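# Pick the plastic card off the box and hold it aloft

## Task

Raise the plastic card from the top of the box and keep it motionless above the table, held between two opposing sides, with every part of it at least three finger-widths above the height where it rested on the box. While it is airborne, never press the card from edge to edge hard enough to bend a real card; doing so fails the task immediately. At the end, no hand motor may still show moving in hand_stopped_by, or the task fails.

## Robot and tools

Robot: a single six-joint arm ending in a right-handed five-finger hand. Because there is one arm, every call carries one row for it, not one list per arm. A reference image for the scene can be viewed with show_instructions.

Frames. The scene frame has its origin on the table top directly beneath the arm base, +z up, +y to the left when facing along +x. The hand point is a spot fixed to the palm, 0.05 m in front of it, where the index pad meets the thumb tip in a pinch. Its own axes: +z runs along the straightened fingers (which reach 0.06 to 0.07 m past the point), +y out of the palm, +x across the palm toward the little finger, away from the thumb. On the little-finger side a wrist bracket protrudes 0.03 m beyond the point along +y and 0.11 m across the palm; it can collide with things. Rotating the hand, especially about x or y, shifts the hand point slightly.

The row (14 numbers, each in [-1, 1]), in this order:
1-6. dx, dy, dz, rx, ry, rz: an offset, not a pose. It is measured in the hand point's own axes from the hand point's pose at the start of the action (for the first action of a call, the pose in the latest result of this scene). 1.0 equals 0.6 m for dx..dz and 180 degrees for the rotation; rx, ry, rz form a single rotation vector. Every row of an action is relative to that same start pose, never to the previous row.
7-12. little, ring, middle, index, thumb_bend, thumb_turn: absolute motor targets. Fingers and thumb_bend: +1 straight/open, -1 fully curled. thumb_turn: +1 beside the palm, -1 across in front of it, facing the fingers. A pinch is roughly index -0.22, thumb_bend -0.75, thumb_turn -0.57. A whole-hand wrap with the thumb turned fully across fits objects 0.035 to 0.08 m wide; turn the thumb before arriving.
13. force_limit: closing stops at this fingertip load, linear from about 0 N at -1 to 10 N at +1 (15 N for both thumb motors). It never stops an opening motor.
14. speed: linear from nearly 0 at -1 to full at +1; full speed covers a finger's travel in 0.6 s. For a soft grip close at -0.9 or slower, since fast fingers overshoot the limit.
The same motor order is used in hand_measured, hand_stopped_by and hand_load_n.

Tools.
execute_actions(actions): a list of actions; each action is a table of up to 15 rows, each row lasting one 1/30 s step; a short table repeats its final row to fill 15 steps. An empty list just returns the current state and images. Each step's commanded pose is clipped to within 100 mm and 16 degrees of the measured one, so distant goals need several actions; the arm trails commands by about 0.17 s.
move(target, speed, stop_force, blocking): target is one row as above, its offsets taken from the pose in this scene's latest result that shows one. The hand point follows a straight path lasting 0.5 to 10 s (cut off at 10 s) and does not avoid obstacles; hand numbers are sent at the start. speed is metres per second, 0.002 to 0.5, default 0.25; turning is capped at twice that in rad/s. stop_force (N, 13 to 80, not allowed in the first 0.2 s) ends the path once the wrist sensor sees that much extra push against the motion for two steps, then backs off two steps and holds; use it only slowly, not on turning moves, and omit it when pulling away from something you press on. blocking=false returns after 0.5 s while motion continues (not combinable with stop_force); then only wait or stop are accepted until the move ends. The move line reports the ending (done, contact, held, off_target, moving, fault) plus limits such as paced (pose clipped) or held (steps blocked), and the distance to target.
wait(seconds): 0 to 10; the arm keeps its last command; returns early if a running move ends.
stop(): brakes a running move; needs room to decelerate.
zoom_image(camera, region): camera is cam_high or cam_wrist (both 504x504); region [x0, y0, x1, y1] in pixels from the top-left, at most 504 by 504.
finished_scene(scene): pass the current scene number (this one is 1); irreversible, and the goal must already hold.

Results. The state gives end_effector_position (m) and end_effector_quat_wxyz in the scene frame, plus velocities; printed position can be off at long reach. Hand target is where the controller is currently driving. pose unreachable means the clearance check altered or blocked a command. hand_stopped_by words: moving, target, force, stalled, fault (motor dead for the scene). hand_load_n is positive when the finger is pushed open; a lost grip shows as loads near 0. Wrist force and torque are in the hand's own axes, pointing from a touched surface into the arm, with up to about 5.5 N offset, 3.4 N noise, saturating near 100 N; no reading at start is normal.

Gripping behaviour: a motor starts only when its target changes by at least 0.01, then locks on arrival or at force_limit and holds at least 15 N. Resending identical numbers keeps a grip. To tighten, raise force_limit and send a target further closed than measured; to loosen, send one more open than measured.

Avoid: arm stops from joint torque reaching limits (pan and lift 297, elbow 135, wrists 48.6 N m, held weight included) or any external force of 150 N, each freezing the arm for 10 s; the stiff arm faults easily when commanded past a firm contact. Motors warn at 70 °C and brake at 85 °C. Do not knock anything off the table, drop or slam the card, or bend it by squeezing edge to edge. Objects may occasionally get a brief push.

Each tool is called after "Request:" as a command line: name --argument value for each argument, lists and objects as JSON in quotes; but a table of rows of numbers goes row by row, as --pt "numbers of a row", without its own name.

Reference images:

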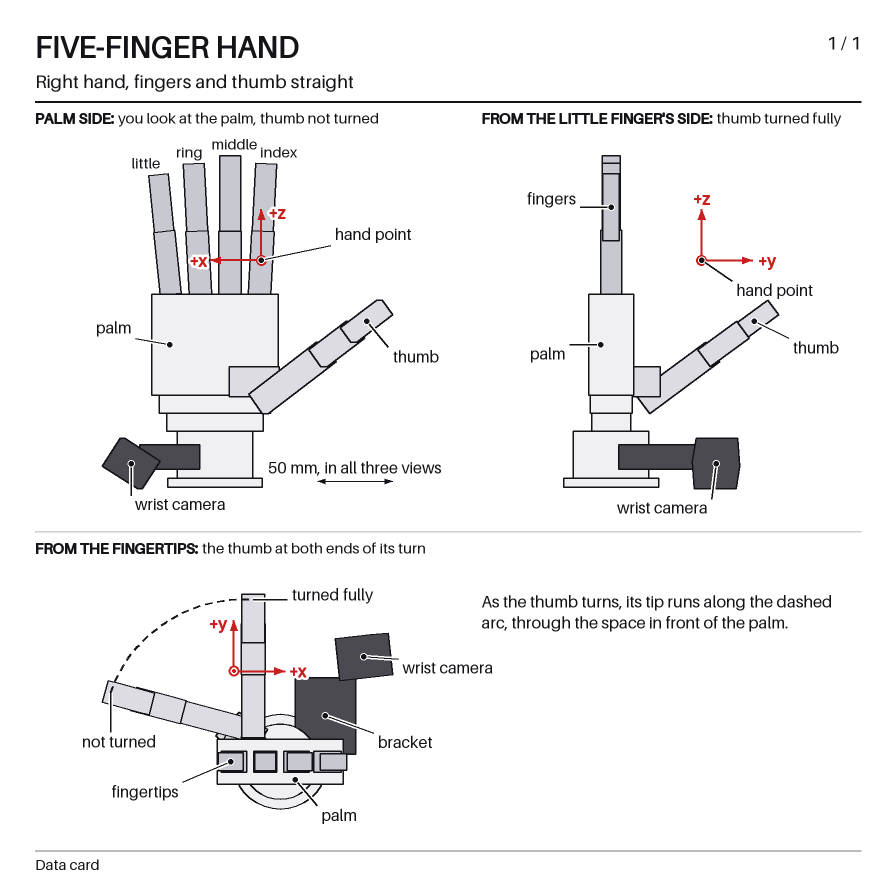

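## Session

Request:
execute_actions --actions '[]'

Scene clock: 0.00 s.
end_effector_position=(+0.7052, -0.0759, +0.1671) hand_measured=(+1.000, +1.000, +1.000, +1.000, +1.000, +1.000) hand_load_n=(+0.0, +0.0, +0.0, +0.0, +0.0, +0.0) hand_stopped_by=(target, target, target, target, target, target) hand_force_limit=0.00 hand_speed=-0.80 end_effector_quat_wxyz=(+0.037, -0.315, +0.948, +0.038) end_effector_velocity=(-0.000, +0.001, -0.001) end_effector_angular_velocity=(+0.001, +0.001, +0.000)
Joint positions: [-0.478 -0.983  1.544  1.015  1.464 -2.689]
Joint velocities: [ 0.     0.     0.001 -0.    -0.    -0.   ]
Motor temperatures (°C, as the motors report them): [20 22 23 29 25 30]
Wrist force (N, on the end effector, along its own x y z axes, offset not removed): no reading
Wrist torque (N m, same axes, about the end effector's origin, offset not removed): no reading
Hand target: +0.705, -0.076, +0.167; +0.037, -0.315, +0.948, +0.038

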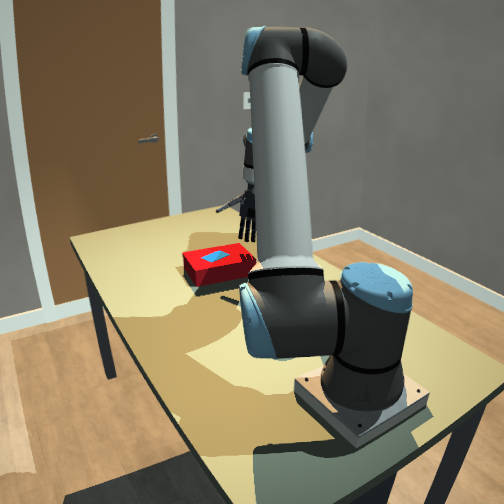

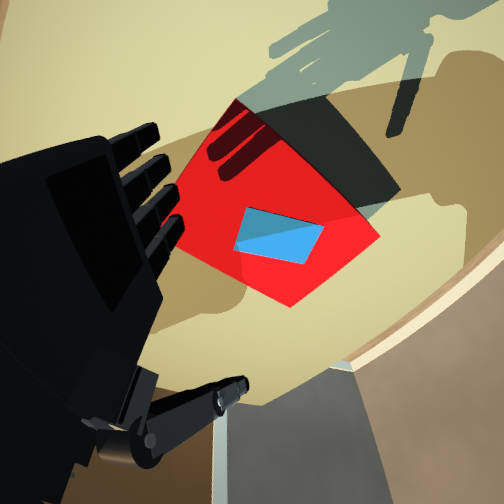

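Request:
move --target '[0.1,0.05,0.05,0,0,0,1,1,1,1,1,1,0,0]'

Scene clock: 2.40 s.
end_effector_position=(+0.6407, -0.0848, +0.1333) hand_measured=(+1.000, +1.000, +1.000, +1.000, +1.000, +1.000) hand_load_n=(+0.0, +0.0, +0.0, +0.0, +0.0, +0.0) hand_stopped_by=(target, target, target, target, target, target) hand_force_limit=0.00 hand_speed=0.00 end_effector_quat_wxyz=(+0.037, -0.315, +0.948, +0.038) end_effector_velocity=(-0.001, -0.000, -0.000) end_effector_angular_velocity=(-0.001, -0.002, +0.001)
Joint positions: [-0.536 -1.034  1.704  0.912  1.465 -2.747]
Joint velocities: [-0.001 -0.002  0.002 -0.003 -0.    -0.002]
Motor temperatures (°C, as the motors report them): [20 22 23 29 25 30]
Wrist force (N, on the end effector, along its own x y z axes, offset not removed): [1.9 -1.9 -3.3]
Wrist torque (N m, same axes, about the end effector's origin, offset not removed): [0.04 0.33 -0.21]
Hand target: +0.641, -0.085, +0.133; +0.037, -0.315, +0.948, +0.038
Off the commanded pose: 0.000 m, 0 deg.
move: done

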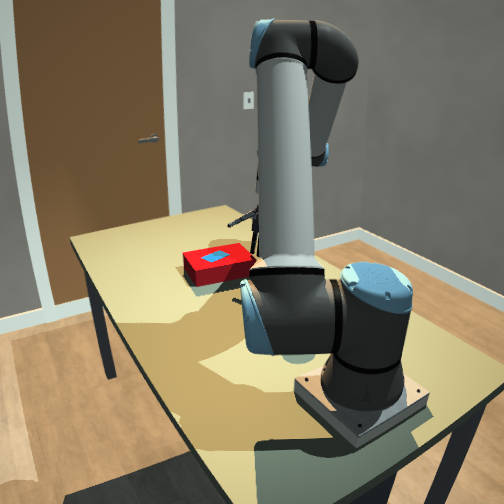

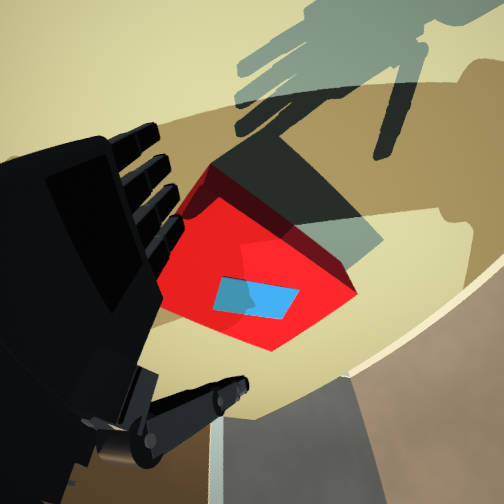

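Request:
move --target '[0,0.13,0,0,0,0,1,1,1,1,1,1,0,0]'

Scene clock: 3.80 s.
end_effector_position=(+0.5940, -0.0226, +0.1373) hand_measured=(+1.000, +1.000, +1.000, +1.000, +1.000, +1.000) hand_load_n=(+0.0, +0.0, +0.0, +0.0, +0.0, +0.0) hand_stopped_by=(target, target, target, target, target, target) hand_force_limit=0.00 hand_speed=0.00 end_effector_quat_wxyz=(+0.037, -0.315, +0.948, +0.038) end_effector_velocity=(-0.001, +0.002, +0.000) end_effector_angular_velocity=(-0.000, +0.000, +0.000)
Joint positions: [-0.485 -1.118  1.834  0.862  1.464 -2.696]
Joint velocities: [ 0.002 -0.002  0.003 -0.001  0.     0.001]
Motor temperatures (°C, as the motors report them): [20 22 23 29 25 30]
Wrist force (N, on the end effector, along its own x y z axes, offset not removed): [1.4 -2.3 -2.7]
Wrist torque (N m, same axes, about the end effector's origin, offset not removed): [-0.07 0.18 -0.17]
Hand target: +0.594, -0.022, +0.137; +0.037, -0.315, +0.948, +0.038
Off the commanded pose: 0.000 m, 0 deg.
move: done

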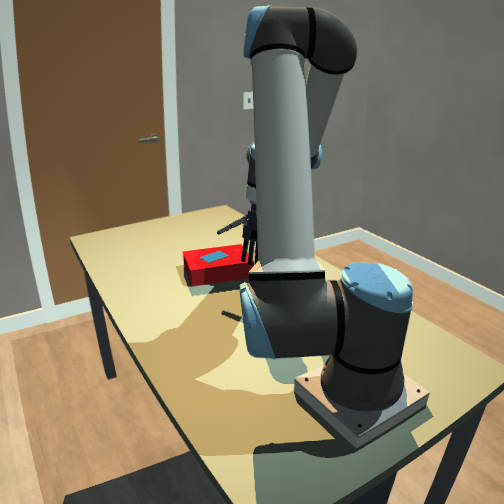

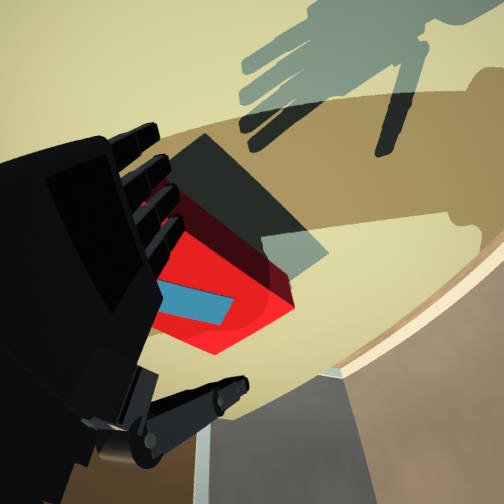

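Request:
move --target '[-0.075,-0.01,-0.02,0,0,0.5,1,1,0.6,0.6,0.6,-0.8,0,0]'

Scene clock: 9.23 s.
end_effector_position=(+0.6330, -0.0019, +0.1534) hand_measured=(+1.000, +1.000, +0.600, +0.600, +0.600, -0.800) hand_load_n=(+0.0, +0.0, +0.0, +0.0, +0.0, +0.0) hand_stopped_by=(target, target, target, target, target, target) hand_force_limit=0.00 hand_speed=0.00 end_effector_quat_wxyz=(-0.001, +0.447, +0.893, +0.053) end_effector_velocity=(+0.001, -0.000, -0.000) end_effector_angular_velocity=(-0.000, +0.002, -0.011)
Joint positions: [-0.39  -1.206  1.926  0.847  1.464 -1.031]
Joint velocities: [ 0.001  0.001 -0.001  0.     0.001  0.012]
Motor temperatures (°C, as the motors report them): [20 22 23 29 25 30]
Wrist force (N, on the end effector, along its own x y z axes, offset not removed): [-2.0 -4.0 -4.7]
Wrist torque (N m, same axes, about the end effector's origin, offset not removed): [-0.14 0.90 -0.40]
Hand target: +0.633, -0.002, +0.153; -0.001, +0.448, +0.893, +0.053
Off the commanded pose: 0.000 m, 0 deg.
move: done

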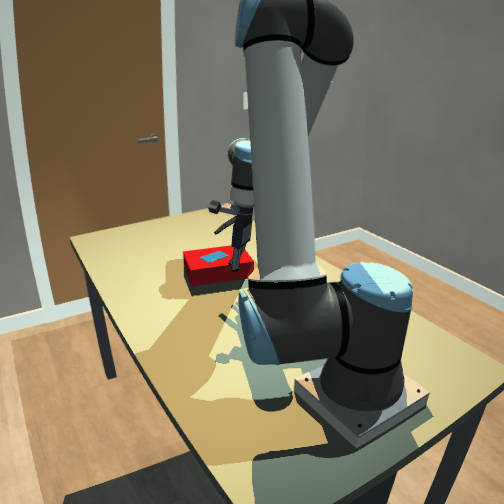

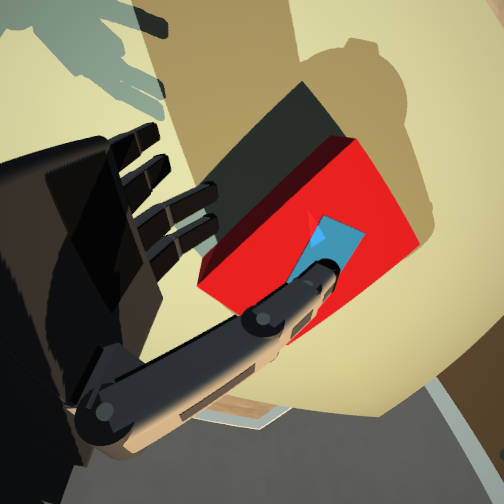

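Request:
move --target '[0.01,0.055,0.03,0,0,0.15,1,1,0.6,0.6,0.8,-0.8,0,0]'

Scene clock: 11.47 s.
end_effector_position=(+0.6565, +0.0244, +0.1390) hand_measured=(+1.000, +1.000, +0.600, +0.600, +0.800, -0.800) hand_load_n=(+0.0, +0.0, +0.0, +0.0, +0.0, +0.0) hand_stopped_by=(target, target, target, target, target, target) hand_force_limit=0.00 hand_speed=0.00 end_effector_quat_wxyz=(-0.013, +0.643, +0.764, +0.052) end_effector_velocity=(+0.001, +0.000, -0.000) end_effector_angular_velocity=(-0.001, +0.001, -0.010)
Joint positions: [-0.275 -1.162  1.881  0.835  1.464 -0.444]
Joint velocities: [ 0.003  0.002 -0.002 -0.     0.001  0.013]
Motor temperatures (°C, as the motors report them): [20 22 23 29 25 30]
Wrist force (N, on the end effector, along its own x y z axes, offset not removed): [2.3 -1.1 -3.8]
Wrist torque (N m, same axes, about the end effector's origin, offset not removed): [0.18 0.25 -0.11]
Hand target: +0.656, +0.024, +0.139; -0.014, +0.643, +0.764, +0.052
Off the commanded pose: 0.000 m, 0 deg.
move: done

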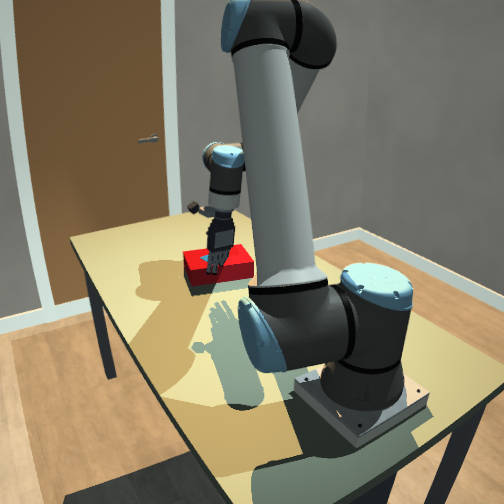

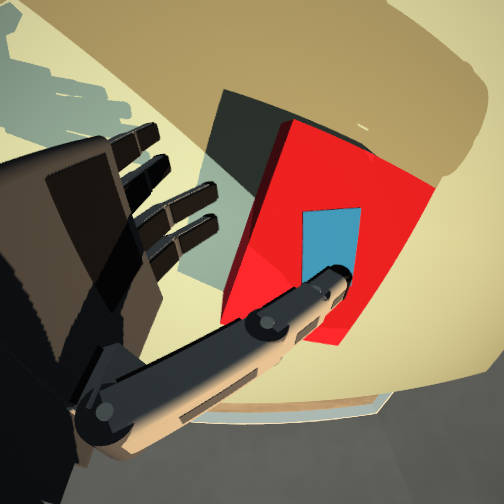

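Request:
move --target '[0,0.02,0.04,0,0,0,1,1,0.6,0.6,0.8,-0.8,0,0]' --speed 0.1

Scene clock: 12.87 s.
end_effector_position=(+0.6693, +0.0288, +0.1160) hand_measured=(+1.000, +1.000, +0.600, +0.600, +0.800, -0.800) hand_load_n=(+0.0, +0.0, +0.0, +0.0, +0.0, +0.0) hand_stopped_by=(target, target, target, target, target, target) hand_force_limit=0.00 hand_speed=0.00 end_effector_quat_wxyz=(-0.013, +0.643, +0.764, +0.052) end_effector_velocity=(+0.001, +0.000, -0.002) end_effector_angular_velocity=(+0.000, +0.000, +0.000)
Joint positions: [-0.261 -1.118  1.866  0.806  1.465 -0.431]
Joint velocities: [ 0.001  0.003 -0.001 -0.002 -0.     0.001]
Motor temperatures (°C, as the motors report them): [20 22 23 29 25 30]
Wrist force (N, on the end effector, along its own x y z axes, offset not removed): [-0.9 -2.6 -4.0]
Wrist torque (N m, same axes, about the end effector's origin, offset not removed): [-0.07 0.66 -0.46]
Hand target: +0.669, +0.029, +0.116; -0.013, +0.643, +0.764, +0.052
Off the commanded pose: 0.000 m, 0 deg.
move: done

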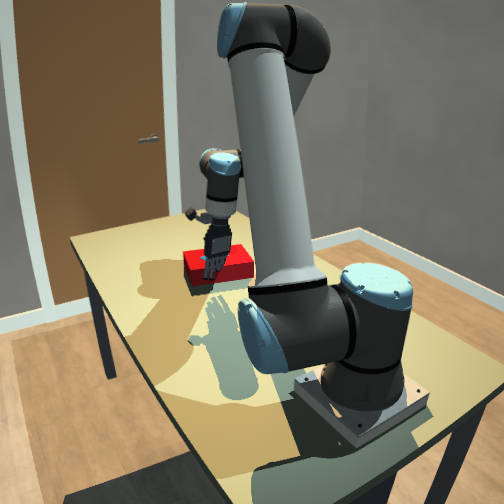

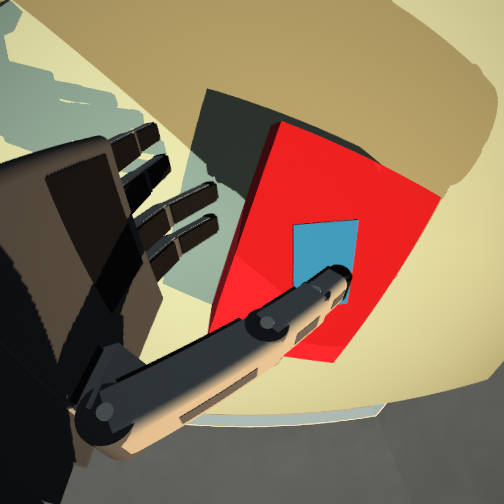

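Request:
move --target '[0.02,0.07,0,0,0,0,1,1,0.6,0.6,0.8,-0.8,0,0]' --speed 0.1

Request:
move --target '[0,0,0.06,0,0,0,1,1,0.6,0.6,0.8,-0.8,0,0]' --speed 0.01 --stop_force 13

Scene clock: 15.67 s.
end_effector_position=(+0.7083, +0.0476, +0.1196) hand_measured=(+1.000, +1.000, +0.600, +0.600, +0.800, -0.800) hand_load_n=(+0.0, +0.0, +0.0, +1.0, +0.0, +0.0) hand_stopped_by=(target, target, target, target, target, target) hand_force_limit=0.00 hand_speed=0.00 end_effector_quat_wxyz=(-0.013, +0.643, +0.764, +0.052) end_effector_velocity=(+0.001, +0.001, +0.000) end_effector_angular_velocity=(-0.000, +0.000, +0.001)
Joint positions: [-0.214 -1.071  1.776  0.842  1.465 -0.384]
Joint velocities: [ 0.002  0.002 -0.004  0.002  0.     0.002]
Motor temperatures (°C, as the motors report them): [20 22 23 29 25 30]
Wrist force (N, on the end effector, along its own x y z axes, offset not removed): [-1.5 -4.3 -4.6]
Wrist torque (N m, same axes, about the end effector's origin, offset not removed): [0.09 0.77 -0.36]
Hand target: +0.708, +0.048, +0.120; -0.013, +0.643, +0.764, +0.052
Off the commanded pose: 0.000 m, 0 deg.
move: done

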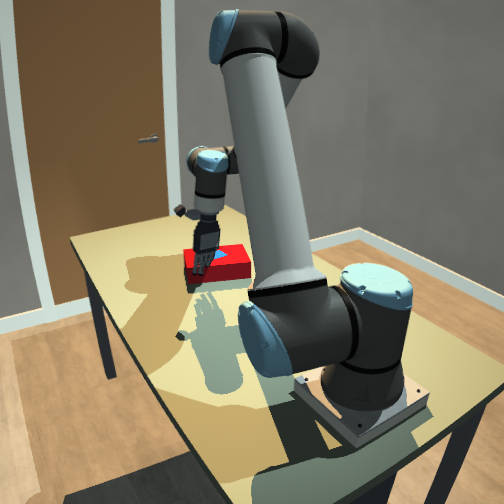

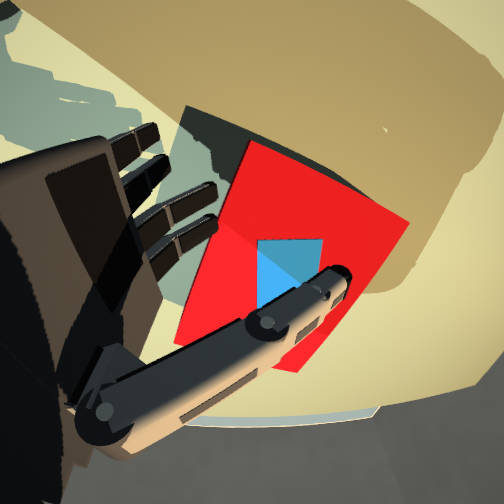

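Scene clock: 19.50 s.
end_effector_position=(+0.7099, +0.0512, +0.0840) hand_measured=(+1.000, +1.000, +0.600, +0.600, +0.800, -0.800) hand_load_n=(+0.0, +0.0, +0.0, +0.5, +0.0, +0.0) hand_stopped_by=(target, target, target, target, target, target) hand_force_limit=0.00 hand_speed=0.00 end_effector_quat_wxyz=(-0.013, +0.643, +0.764, +0.052) end_effector_velocity=(-0.000, -0.001, -0.002) end_effector_angular_velocity=(-0.000, +0.000, -0.001)
Joint positions: [-0.208 -1.029  1.788  0.788  1.465 -0.377]
Joint velocities: [-0.001  0.002  0.001 -0.002  0.     0.   ]
Motor temperatures (°C, as the motors report them): [20 22 23 29 25 30]
Wrist force (N, on the end effector, along its own x y z axes, offset not removed): [1.8 -3.4 -4.6]
Wrist torque (N m, same axes, about the end effector's origin, offset not removed): [0.16 0.37 -0.22]
Hand target: +0.710, +0.051, +0.084; -0.013, +0.643, +0.764, +0.052
Off the commanded pose: 0.000 m, 0 deg.
move: done

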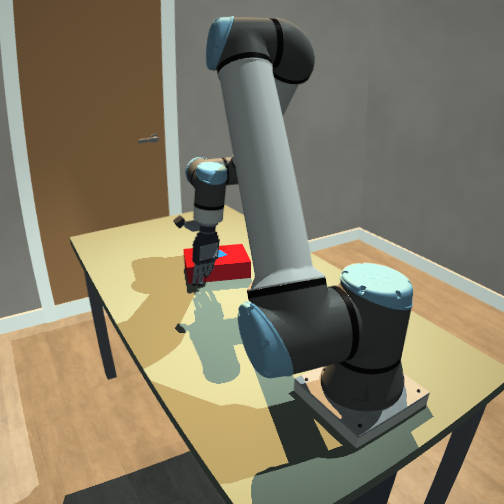

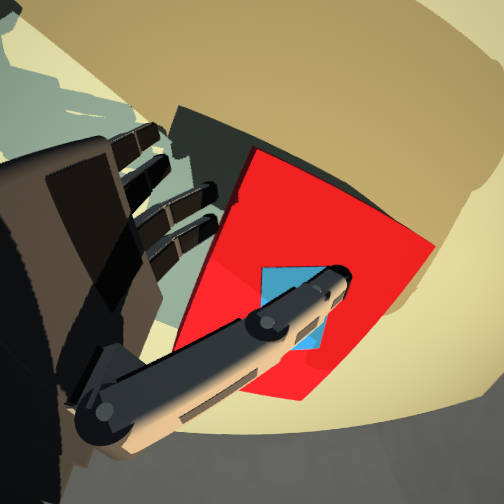

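Request:
move --target '[-0.04,-0.08,0,0,0,0,1,1,0.6,0.6,0.2,-0.8,0,0]' --speed 0.08

Request:
move --target '[0,0,0.06,0,0,0,1,1,0.6,0.6,0.2,-0.8,0,0]' --speed 0.006 --stop_force 13

Scene clock: 21.77 s.
end_effector_position=(+0.6670, +0.0195, +0.0789) hand_measured=(+1.000, +1.000, +0.600, +0.600, +0.200, -0.800) hand_load_n=(+0.0, +0.0, +0.0, +0.0, +0.0, +0.0) hand_stopped_by=(target, target, target, target, target, target) hand_force_limit=0.00 hand_speed=0.00 end_effector_quat_wxyz=(-0.013, +0.643, +0.764, +0.052) end_effector_velocity=(-0.001, -0.001, -0.000) end_effector_angular_velocity=(-0.000, -0.001, +0.001)
Joint positions: [-0.278 -1.077  1.887  0.745  1.464 -0.447]
Joint velocities: [-0.002 -0.002  0.003 -0.002  0.    -0.003]
Motor temperatures (°C, as the motors report them): [20 22 23 29 25 30]
Wrist force (N, on the end effector, along its own x y z axes, offset not removed): [1.3 -2.5 -4.1]
Wrist torque (N m, same axes, about the end effector's origin, offset not removed): [0.00 0.33 -0.28]
Hand target: +0.667, +0.019, +0.079; -0.013, +0.643, +0.764, +0.052
Off the commanded pose: 0.000 m, 0 deg.
move: done

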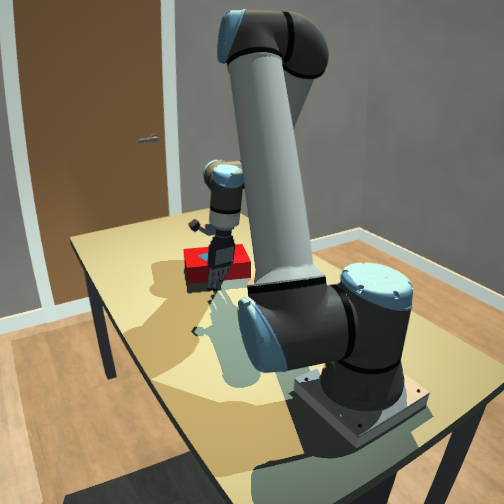

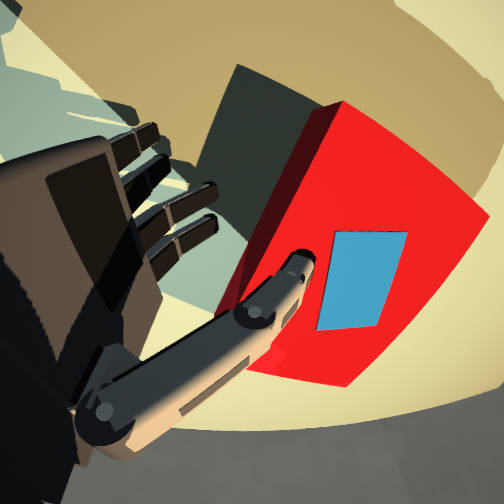

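Scene clock: 24.50 s.
end_effector_position=(+0.6677, +0.0209, +0.0648) hand_measured=(+1.000, +1.000, +0.600, +0.600, +0.200, -0.800) hand_load_n=(+0.0, +0.0, +0.0, +0.0, +0.0, +0.0) hand_stopped_by=(target, target, target, target, target, target) hand_force_limit=0.00 hand_speed=0.00 end_effector_quat_wxyz=(-0.013, +0.643, +0.764, +0.052) end_effector_velocity=(-0.001, +0.000, +0.002) end_effector_angular_velocity=(+0.000, +0.000, -0.000)
Joint positions: [-0.275 -1.058  1.891  0.722  1.464 -0.445]
Joint velocities: [-0.    -0.003  0.     0.003 -0.     0.   ]
Motor temperatures (°C, as the motors report them): [20 22 23 29 25 30]
Wrist force (N, on the end effector, along its own x y z axes, offset not removed): [0.3 -0.6 -25.7]
Wrist torque (N m, same axes, about the end effector's origin, offset not removed): [1.91 1.13 -0.28]
Hand target: +0.668, +0.021, +0.065; -0.013, +0.643, +0.764, +0.052
Off the commanded pose: 0.022 m, 0 deg.
move: contact

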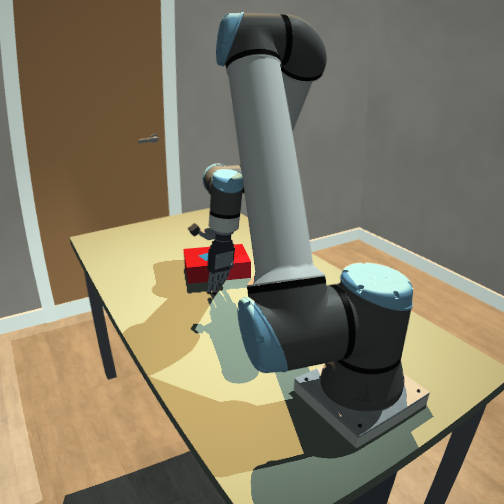

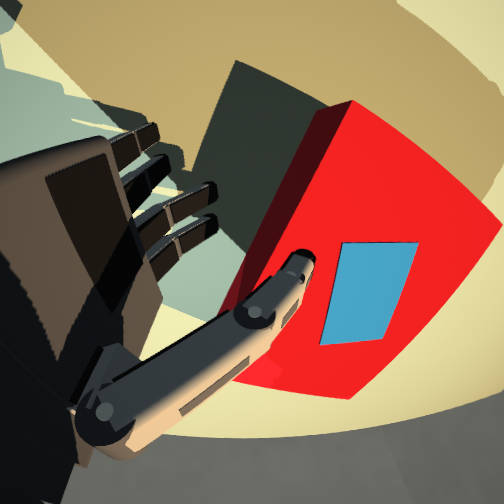

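Request:
move --target '[0,0.05,-0.03,0,0,0,0.2,0.2,0.3,0.3,0.2,-0.8,0,0]' --speed 0.05

Request:
move --target '[0,0,0.06,0,0,0,0.2,0.2,0.3,0.3,0.2,-0.8,0,0]' --speed 0.006 --stop_force 13

Scene clock: 26.27 s.
end_effector_position=(+0.6962, +0.0243, +0.0845) hand_measured=(+0.200, +0.200, +0.300, +0.300, +0.200, -0.800) hand_load_n=(+0.0, +0.0, +0.0, +1.5, +0.0, +0.0) hand_stopped_by=(target, target, target, target, target, target) hand_force_limit=0.00 hand_speed=0.00 end_effector_quat_wxyz=(-0.013, +0.643, +0.764, +0.052) end_effector_velocity=(+0.002, -0.000, +0.001) end_effector_angular_velocity=(-0.000, +0.000, -0.000)
Joint positions: [-0.257 -1.047  1.821  0.779  1.465 -0.426]
Joint velocities: [ 0.     0.002 -0.004  0.003  0.     0.001]
Motor temperatures (°C, as the motors report them): [20 22 23 29 25 30]
Wrist force (N, on the end effector, along its own x y z axes, offset not removed): [2.8 -2.3 -5.7]
Wrist torque (N m, same axes, about the end effector's origin, offset not removed): [0.47 0.25 -0.08]
Hand target: +0.696, +0.024, +0.085; -0.013, +0.643, +0.764, +0.052
Off the commanded pose: 0.000 m, 0 deg.
move: done

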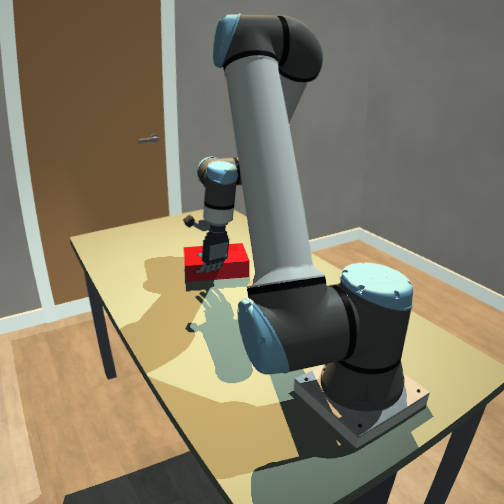

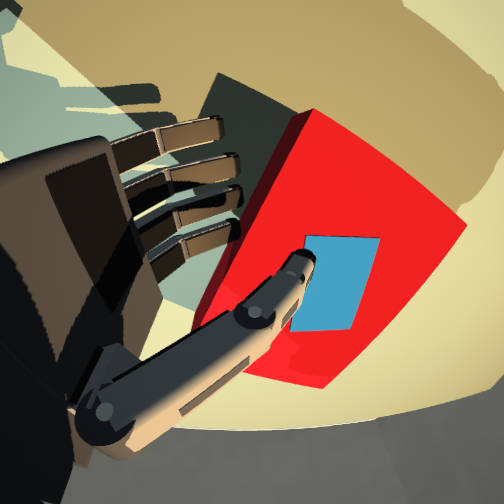

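Scene clock: 32.50 s.
end_effector_position=(+0.6978, +0.0278, +0.0487) hand_measured=(+0.200, +0.200, +0.300, +0.300, +0.200, -0.800) hand_load_n=(+0.0, +0.0, +0.0, +0.0, +0.0, +0.0) hand_stopped_by=(target, target, target, target, target, target) hand_force_limit=0.00 hand_speed=0.00 end_effector_quat_wxyz=(-0.013, +0.643, +0.764, +0.052) end_effector_velocity=(-0.001, +0.001, -0.002) end_effector_angular_velocity=(+0.000, +0.002, +0.000)
Joint positions: [-0.25  -1.002  1.829  0.724  1.465 -0.42 ]
Joint velocities: [ 0.001  0.002  0.001 -0.001 -0.     0.   ]
Motor temperatures (°C, as the motors report them): [20 22 23 29 25 30]
Wrist force (N, on the end effector, along its own x y z axes, offset not removed): [2.5 -4.8 -6.4]
Wrist torque (N m, same axes, about the end effector's origin, offset not removed): [-0.09 0.30 -0.24]
Hand target: +0.698, +0.028, +0.049; -0.013, +0.643, +0.764, +0.052
Off the commanded pose: 0.000 m, 0 deg.
move: done

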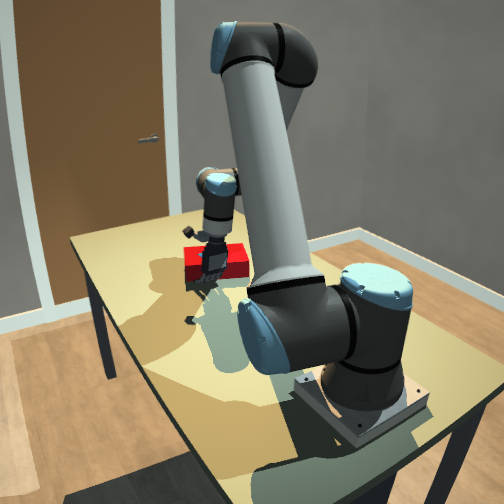

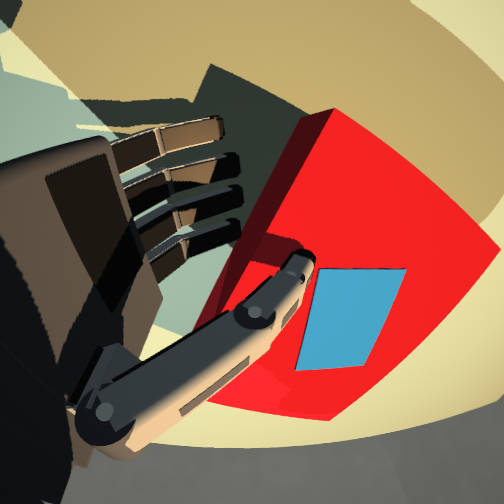

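Request:
move --target '[-0.05,0.025,0,0,0,0,0.2,0.2,0.3,0.3,0.7,-0.8,0,0]' --speed 0.05

Request:
move --target '[0,0,0.04,0,0,0,0.2,0.2,0.3,0.3,0.7,-0.8,0,0]' --speed 0.005 --stop_force 13

Scene clock: 34.30 s.
end_effector_position=(+0.7177, +0.0010, +0.0470) hand_measured=(+0.200, +0.200, +0.300, +0.300, +0.700, -0.800) hand_load_n=(+0.0, +0.0, -5.5, -1.0, +0.0, +0.0) hand_stopped_by=(target, target, target, target, target, target) hand_force_limit=0.00 hand_speed=0.00 end_effector_quat_wxyz=(-0.013, +0.643, +0.764, +0.052) end_effector_velocity=(+0.001, -0.001, -0.001) end_effector_angular_velocity=(+0.000, +0.001, +0.000)
Joint positions: [-0.284 -0.976  1.787  0.745  1.464 -0.454]
Joint velocities: [-0.002  0.003 -0.003  0.001  0.    -0.002]
Motor temperatures (°C, as the motors report them): [20 22 23 29 25 30]
Wrist force (N, on the end effector, along its own x y z axes, offset not removed): [7.2 -6.9 -17.7]
Wrist torque (N m, same axes, about the end effector's origin, offset not removed): [0.26 1.25 -0.34]
Hand target: +0.718, +0.001, +0.047; -0.013, +0.643, +0.764, +0.052
Off the commanded pose: 0.000 m, 0 deg.
move: done

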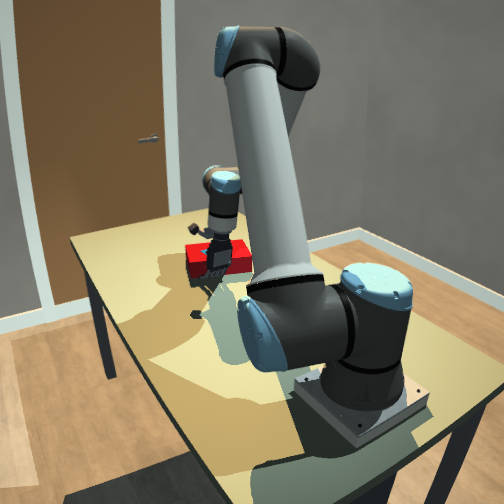

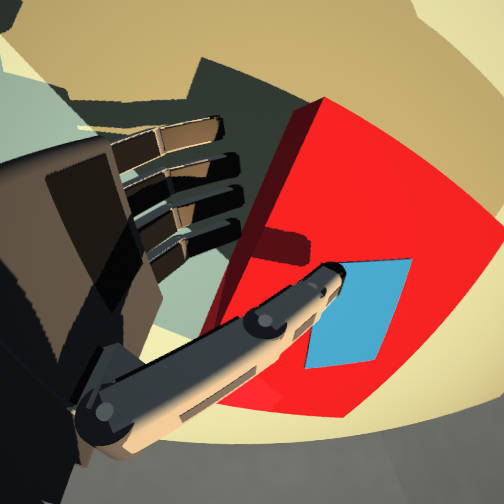

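Scene clock: 34.80 s.
end_effector_position=(+0.7177, +0.0010, +0.0465) hand_measured=(+0.200, +0.200, +0.298, +0.300, +0.700, -0.800) hand_load_n=(+0.0, +0.0, -8.5, -3.0, +0.0, +0.0) hand_stopped_by=(target, target, target, target, target, target) hand_force_limit=0.00 hand_speed=0.00 end_effector_quat_wxyz=(-0.014, +0.643, +0.764, +0.052) end_effector_velocity=(+0.000, +0.000, +0.002) end_effector_angular_velocity=(-0.000, -0.001, +0.000)
Joint positions: [-0.284 -0.975  1.787  0.744  1.464 -0.454]
Joint velocities: [ 0.    -0.002 -0.     0.001 -0.     0.   ]
Motor temperatures (°C, as the motors report them): [20 22 23 29 25 30]
Wrist force (N, on the end effector, along its own x y z axes, offset not removed): [14.7 -17.4 -32.4]
Wrist torque (N m, same axes, about the end effector's origin, offset not removed): [0.77 0.77 -0.11]
Hand target: +0.718, +0.001, +0.047; -0.014, +0.643, +0.764, +0.052
Off the commanded pose: 0.023 m, 0 deg.
move: contact

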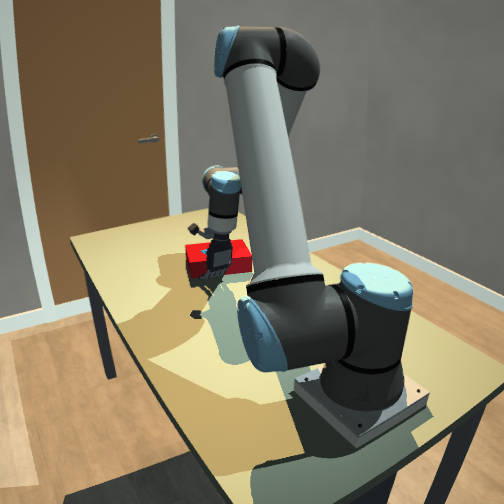

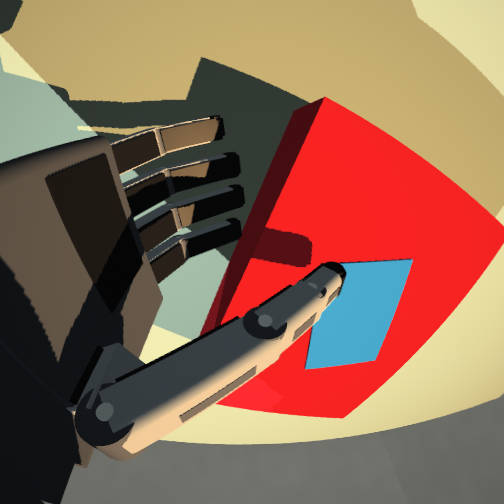

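Request:
move --target '[-0.02,0.05,-0.012,0,0,0,1,1,0.3,0.3,1,-0.8,0,0]' --speed 0.05

Scene clock: 46.93 s.
end_effector_position=(+0.7490, -0.0063, +0.0544) hand_measured=(+0.932, +0.586, +0.300, +0.300, +1.000, -0.800) hand_load_n=(-11.0, -9.0, +0.0, +1.5, +0.0, +0.0) hand_stopped_by=(stalled, stalled, target, target, target, target) hand_force_limit=0.00 hand_speed=0.00 end_effector_quat_wxyz=(-0.014, +0.643, +0.764, +0.052) end_effector_velocity=(-0.000, -0.000, -0.001) end_effector_angular_velocity=(-0.000, +0.002, -0.000)
Joint positions: [-0.282 -0.947  1.713  0.789  1.464 -0.451]
Joint velocities: [-0.     0.001 -0.001  0.001  0.001 -0.   ]
Motor temperatures (°C, as the motors report them): [20 22 23 29 25 30]
Wrist force (N, on the end effector, along its own x y z axes, offset not removed): [37.2 -15.2 -89.1]
Wrist torque (N m, same axes, about the end effector's origin, offset not removed): [3.77 7.08 0.84]
Hand target: +0.749, -0.006, +0.054; -0.014, +0.643, +0.764, +0.052
Off the commanded pose: 0.000 m, 0 deg.
move: done

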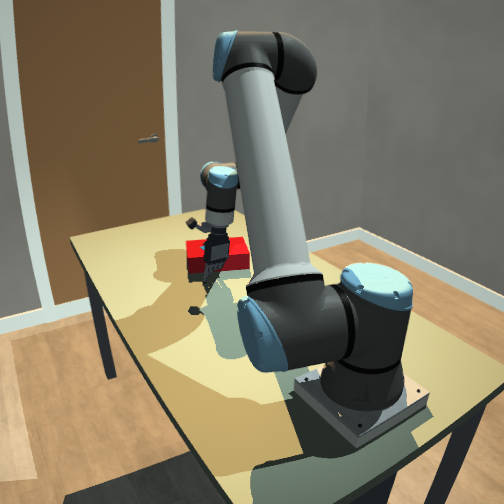

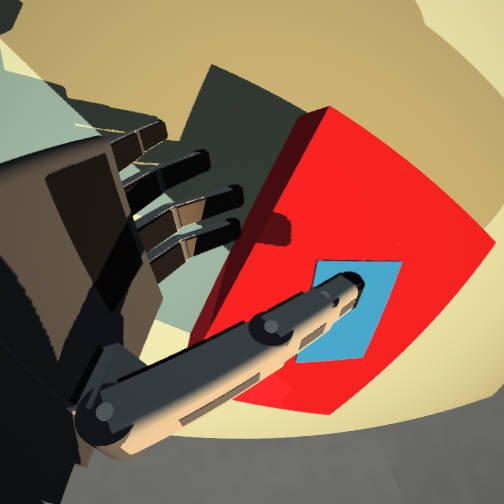

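Request:
move --target '[0,0,-0.015,0,0,0,-0.6,-0.6,0.3,0.3,1,-0.8,0,0.5]' --speed 0.05

Request:
execute_actions --actions '[[[0,0,0,0,0,0,-0.6,-0.6,0.3,0.3,0,-0.8,-0.3,-0.3]],[[0,0,0,0,0,0,-0.6,-0.6,0.3,0.3,0,-0.8,-0.3,-0.3]],[[0,0,0,0,0,0,-0.6,-0.6,0.3,0.3,0,-0.8,-0.3,-0.3]]]'

Scene clock: 48.87 s.
end_effector_position=(+0.7486, -0.0072, +0.0632) hand_measured=(+0.862, -0.600, +0.300, +0.300, +1.000, -0.800) hand_load_n=(+0.0, +0.0, +0.0, +1.0, +0.0, +0.0) hand_stopped_by=(force, target, target, target, target, target) hand_force_limit=0.00 hand_speed=0.50 end_effector_quat_wxyz=(-0.014, +0.643, +0.764, +0.052) end_effector_velocity=(-0.001, +0.001, -0.001) end_effector_angular_velocity=(+0.001, +0.003, +0.001)
Joint positions: [-0.283 -0.957  1.712  0.801  1.464 -0.453]
Joint velocities: [ 0.001  0.001  0.     0.002 -0.001 -0.   ]
Motor temperatures (°C, as the motors report them): [20 22 23 29 25 30]
Wrist force (N, on the end effector, along its own x y z axes, offset not removed): [1.0 -3.4 -2.1]
Wrist torque (N m, same axes, about the end effector's origin, offset not removed): [-0.10 0.34 -0.32]
Hand target: +0.749, -0.007, +0.063; -0.014, +0.643, +0.764, +0.052
Off the commanded pose: 0.000 m, 0 deg.
move: done

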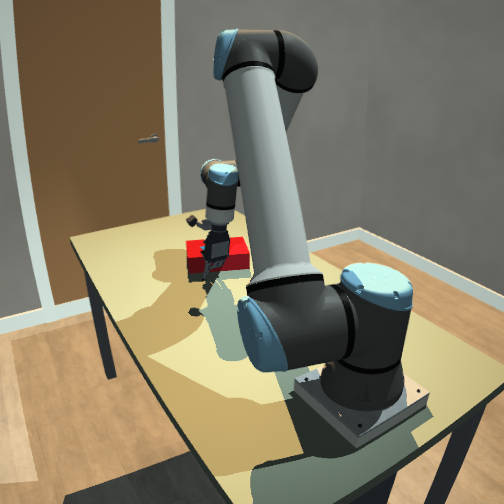

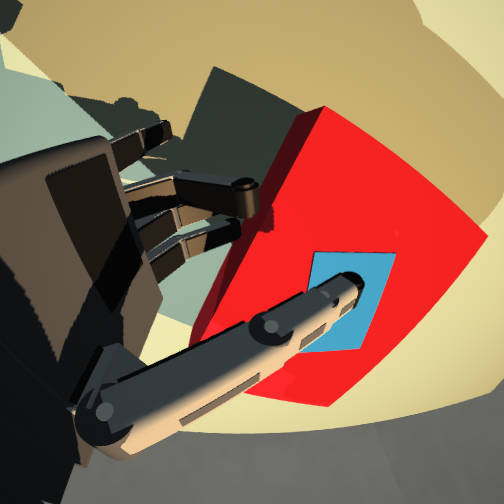

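Scene clock: 50.37 s.
end_effector_position=(+0.7486, -0.0072, +0.0632) hand_measured=(+0.862, -0.600, +0.300, +0.300, +0.000, -0.800) hand_load_n=(+0.0, +0.0, +0.0, +1.0, +0.0, +0.0) hand_stopped_by=(force, target, target, target, moving, target) hand_force_limit=-0.30 hand_speed=-0.30 end_effector_quat_wxyz=(-0.014, +0.643, +0.764, +0.052) end_effector_velocity=(-0.000, +0.000, -0.001) end_effector_angular_velocity=(+0.000, +0.001, +0.000)
Joint positions: [-0.283 -0.957  1.712  0.801  1.464 -0.453]
Joint velocities: [0.    0.001 0.    0.    0.    0.   ]
Motor temperatures (°C, as the motors report them): [20 22 23 29 25 30]
Wrist force (N, on the end effector, along its own x y z axes, offset not removed): [0.2 -2.2 -4.6]
Wrist torque (N m, same axes, about the end effector's origin, offset not removed): [0.19 0.67 -0.24]
Hand target: +0.749, -0.007, +0.063; -0.014, +0.643, +0.764, +0.052
Off the commanded pose: 0.000 m, 0 deg.

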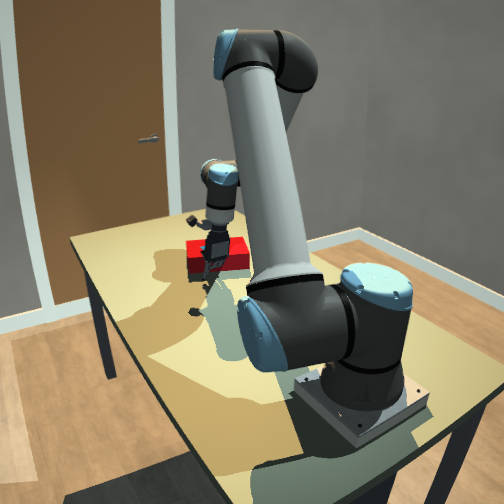

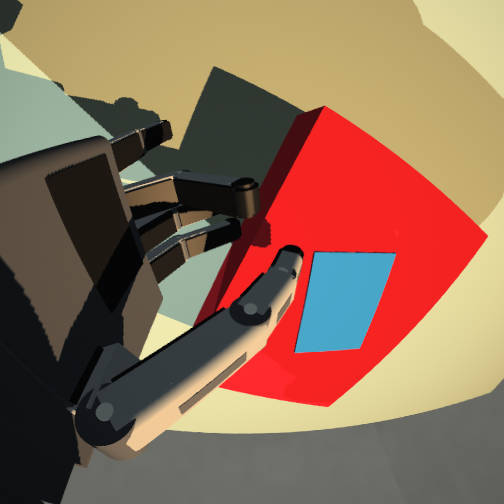

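Request:
move --target '[-0.01,0,-0.03,0,0,0,-0.4,-0.6,-0.3,-0.3,0.7,-0.8,0,0.5]' --speed 0.05

Request:
move --target '[0,0,0.1,0,0,0,-0.4,-0.6,-0.3,-0.3,0.7,-0.8,0,0.5]' --speed 0.006 --stop_force 13

Scene clock: 51.97 s.
end_effector_position=(+0.7488, -0.0148, +0.0804) hand_measured=(-0.400, -0.600, -0.300, +0.228, +0.700, -0.800) hand_load_n=(+0.0, +0.0, +0.0, +0.0, +0.0, +0.0) hand_stopped_by=(target, target, target, force, target, target) hand_force_limit=0.00 hand_speed=0.50 end_effector_quat_wxyz=(-0.014, +0.643, +0.764, +0.052) end_effector_velocity=(-0.000, -0.001, +0.001) end_effector_angular_velocity=(-0.000, +0.001, +0.000)
Joint positions: [-0.294 -0.975  1.705  0.828  1.464 -0.464]
Joint velocities: [-0.001 -0.001 -0.001  0.002  0.001 -0.001]
Motor temperatures (°C, as the motors report them): [20 22 23 29 25 30]
Wrist force (N, on the end effector, along its own x y z axes, offset not removed): [0.3 -2.0 -5.9]
Wrist torque (N m, same axes, about the end effector's origin, offset not removed): [0.23 0.54 -0.35]
Hand target: +0.749, -0.015, +0.081; -0.014, +0.643, +0.764, +0.052
Off the commanded pose: 0.000 m, 0 deg.
move: done

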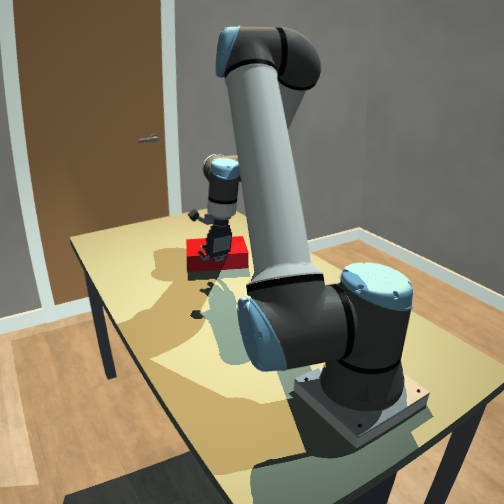

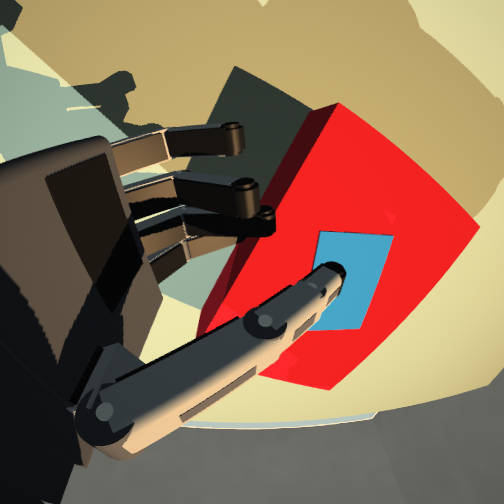

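Scene clock: 58.77 s.
end_effector_position=(+0.7505, -0.0110, +0.0419) hand_measured=(-0.400, -0.600, -0.300, +0.226, +0.700, -0.800) hand_load_n=(+0.0, +0.0, +0.0, -7.5, +0.0, +0.0) hand_stopped_by=(target, target, target, force, target, target) hand_force_limit=0.00 hand_speed=0.50 end_effector_quat_wxyz=(-0.014, +0.643, +0.764, +0.052) end_effector_velocity=(-0.000, +0.000, -0.000) end_effector_angular_velocity=(+0.001, +0.002, -0.000)
Joint positions: [-0.288 -0.93   1.713  0.773  1.464 -0.458]
Joint velocities: [ 0.     0.    -0.     0.002 -0.     0.   ]
Motor temperatures (°C, as the motors report them): [20 22 23 29 25 30]
Wrist force (N, on the end effector, along its own x y z axes, offset not removed): [0.9 -8.7 -18.9]
Wrist torque (N m, same axes, about the end effector's origin, offset not removed): [0.38 0.39 -0.29]
Hand target: +0.750, -0.011, +0.042; -0.014, +0.643, +0.764, +0.052
Off the commanded pose: 0.021 m, 0 deg.
move: contact

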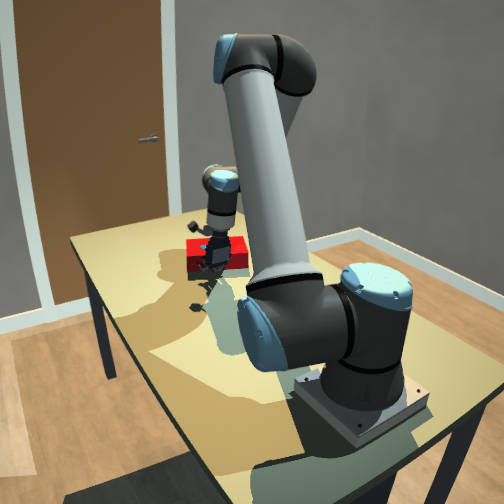

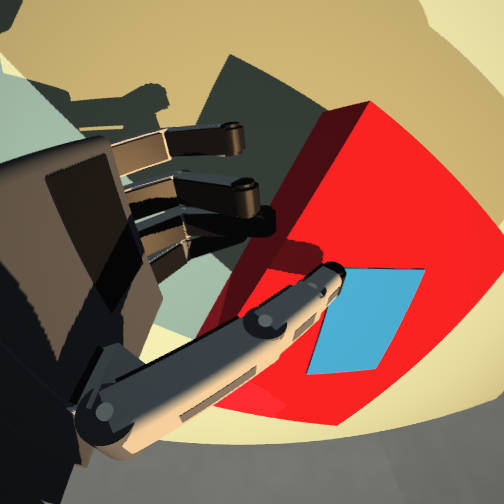

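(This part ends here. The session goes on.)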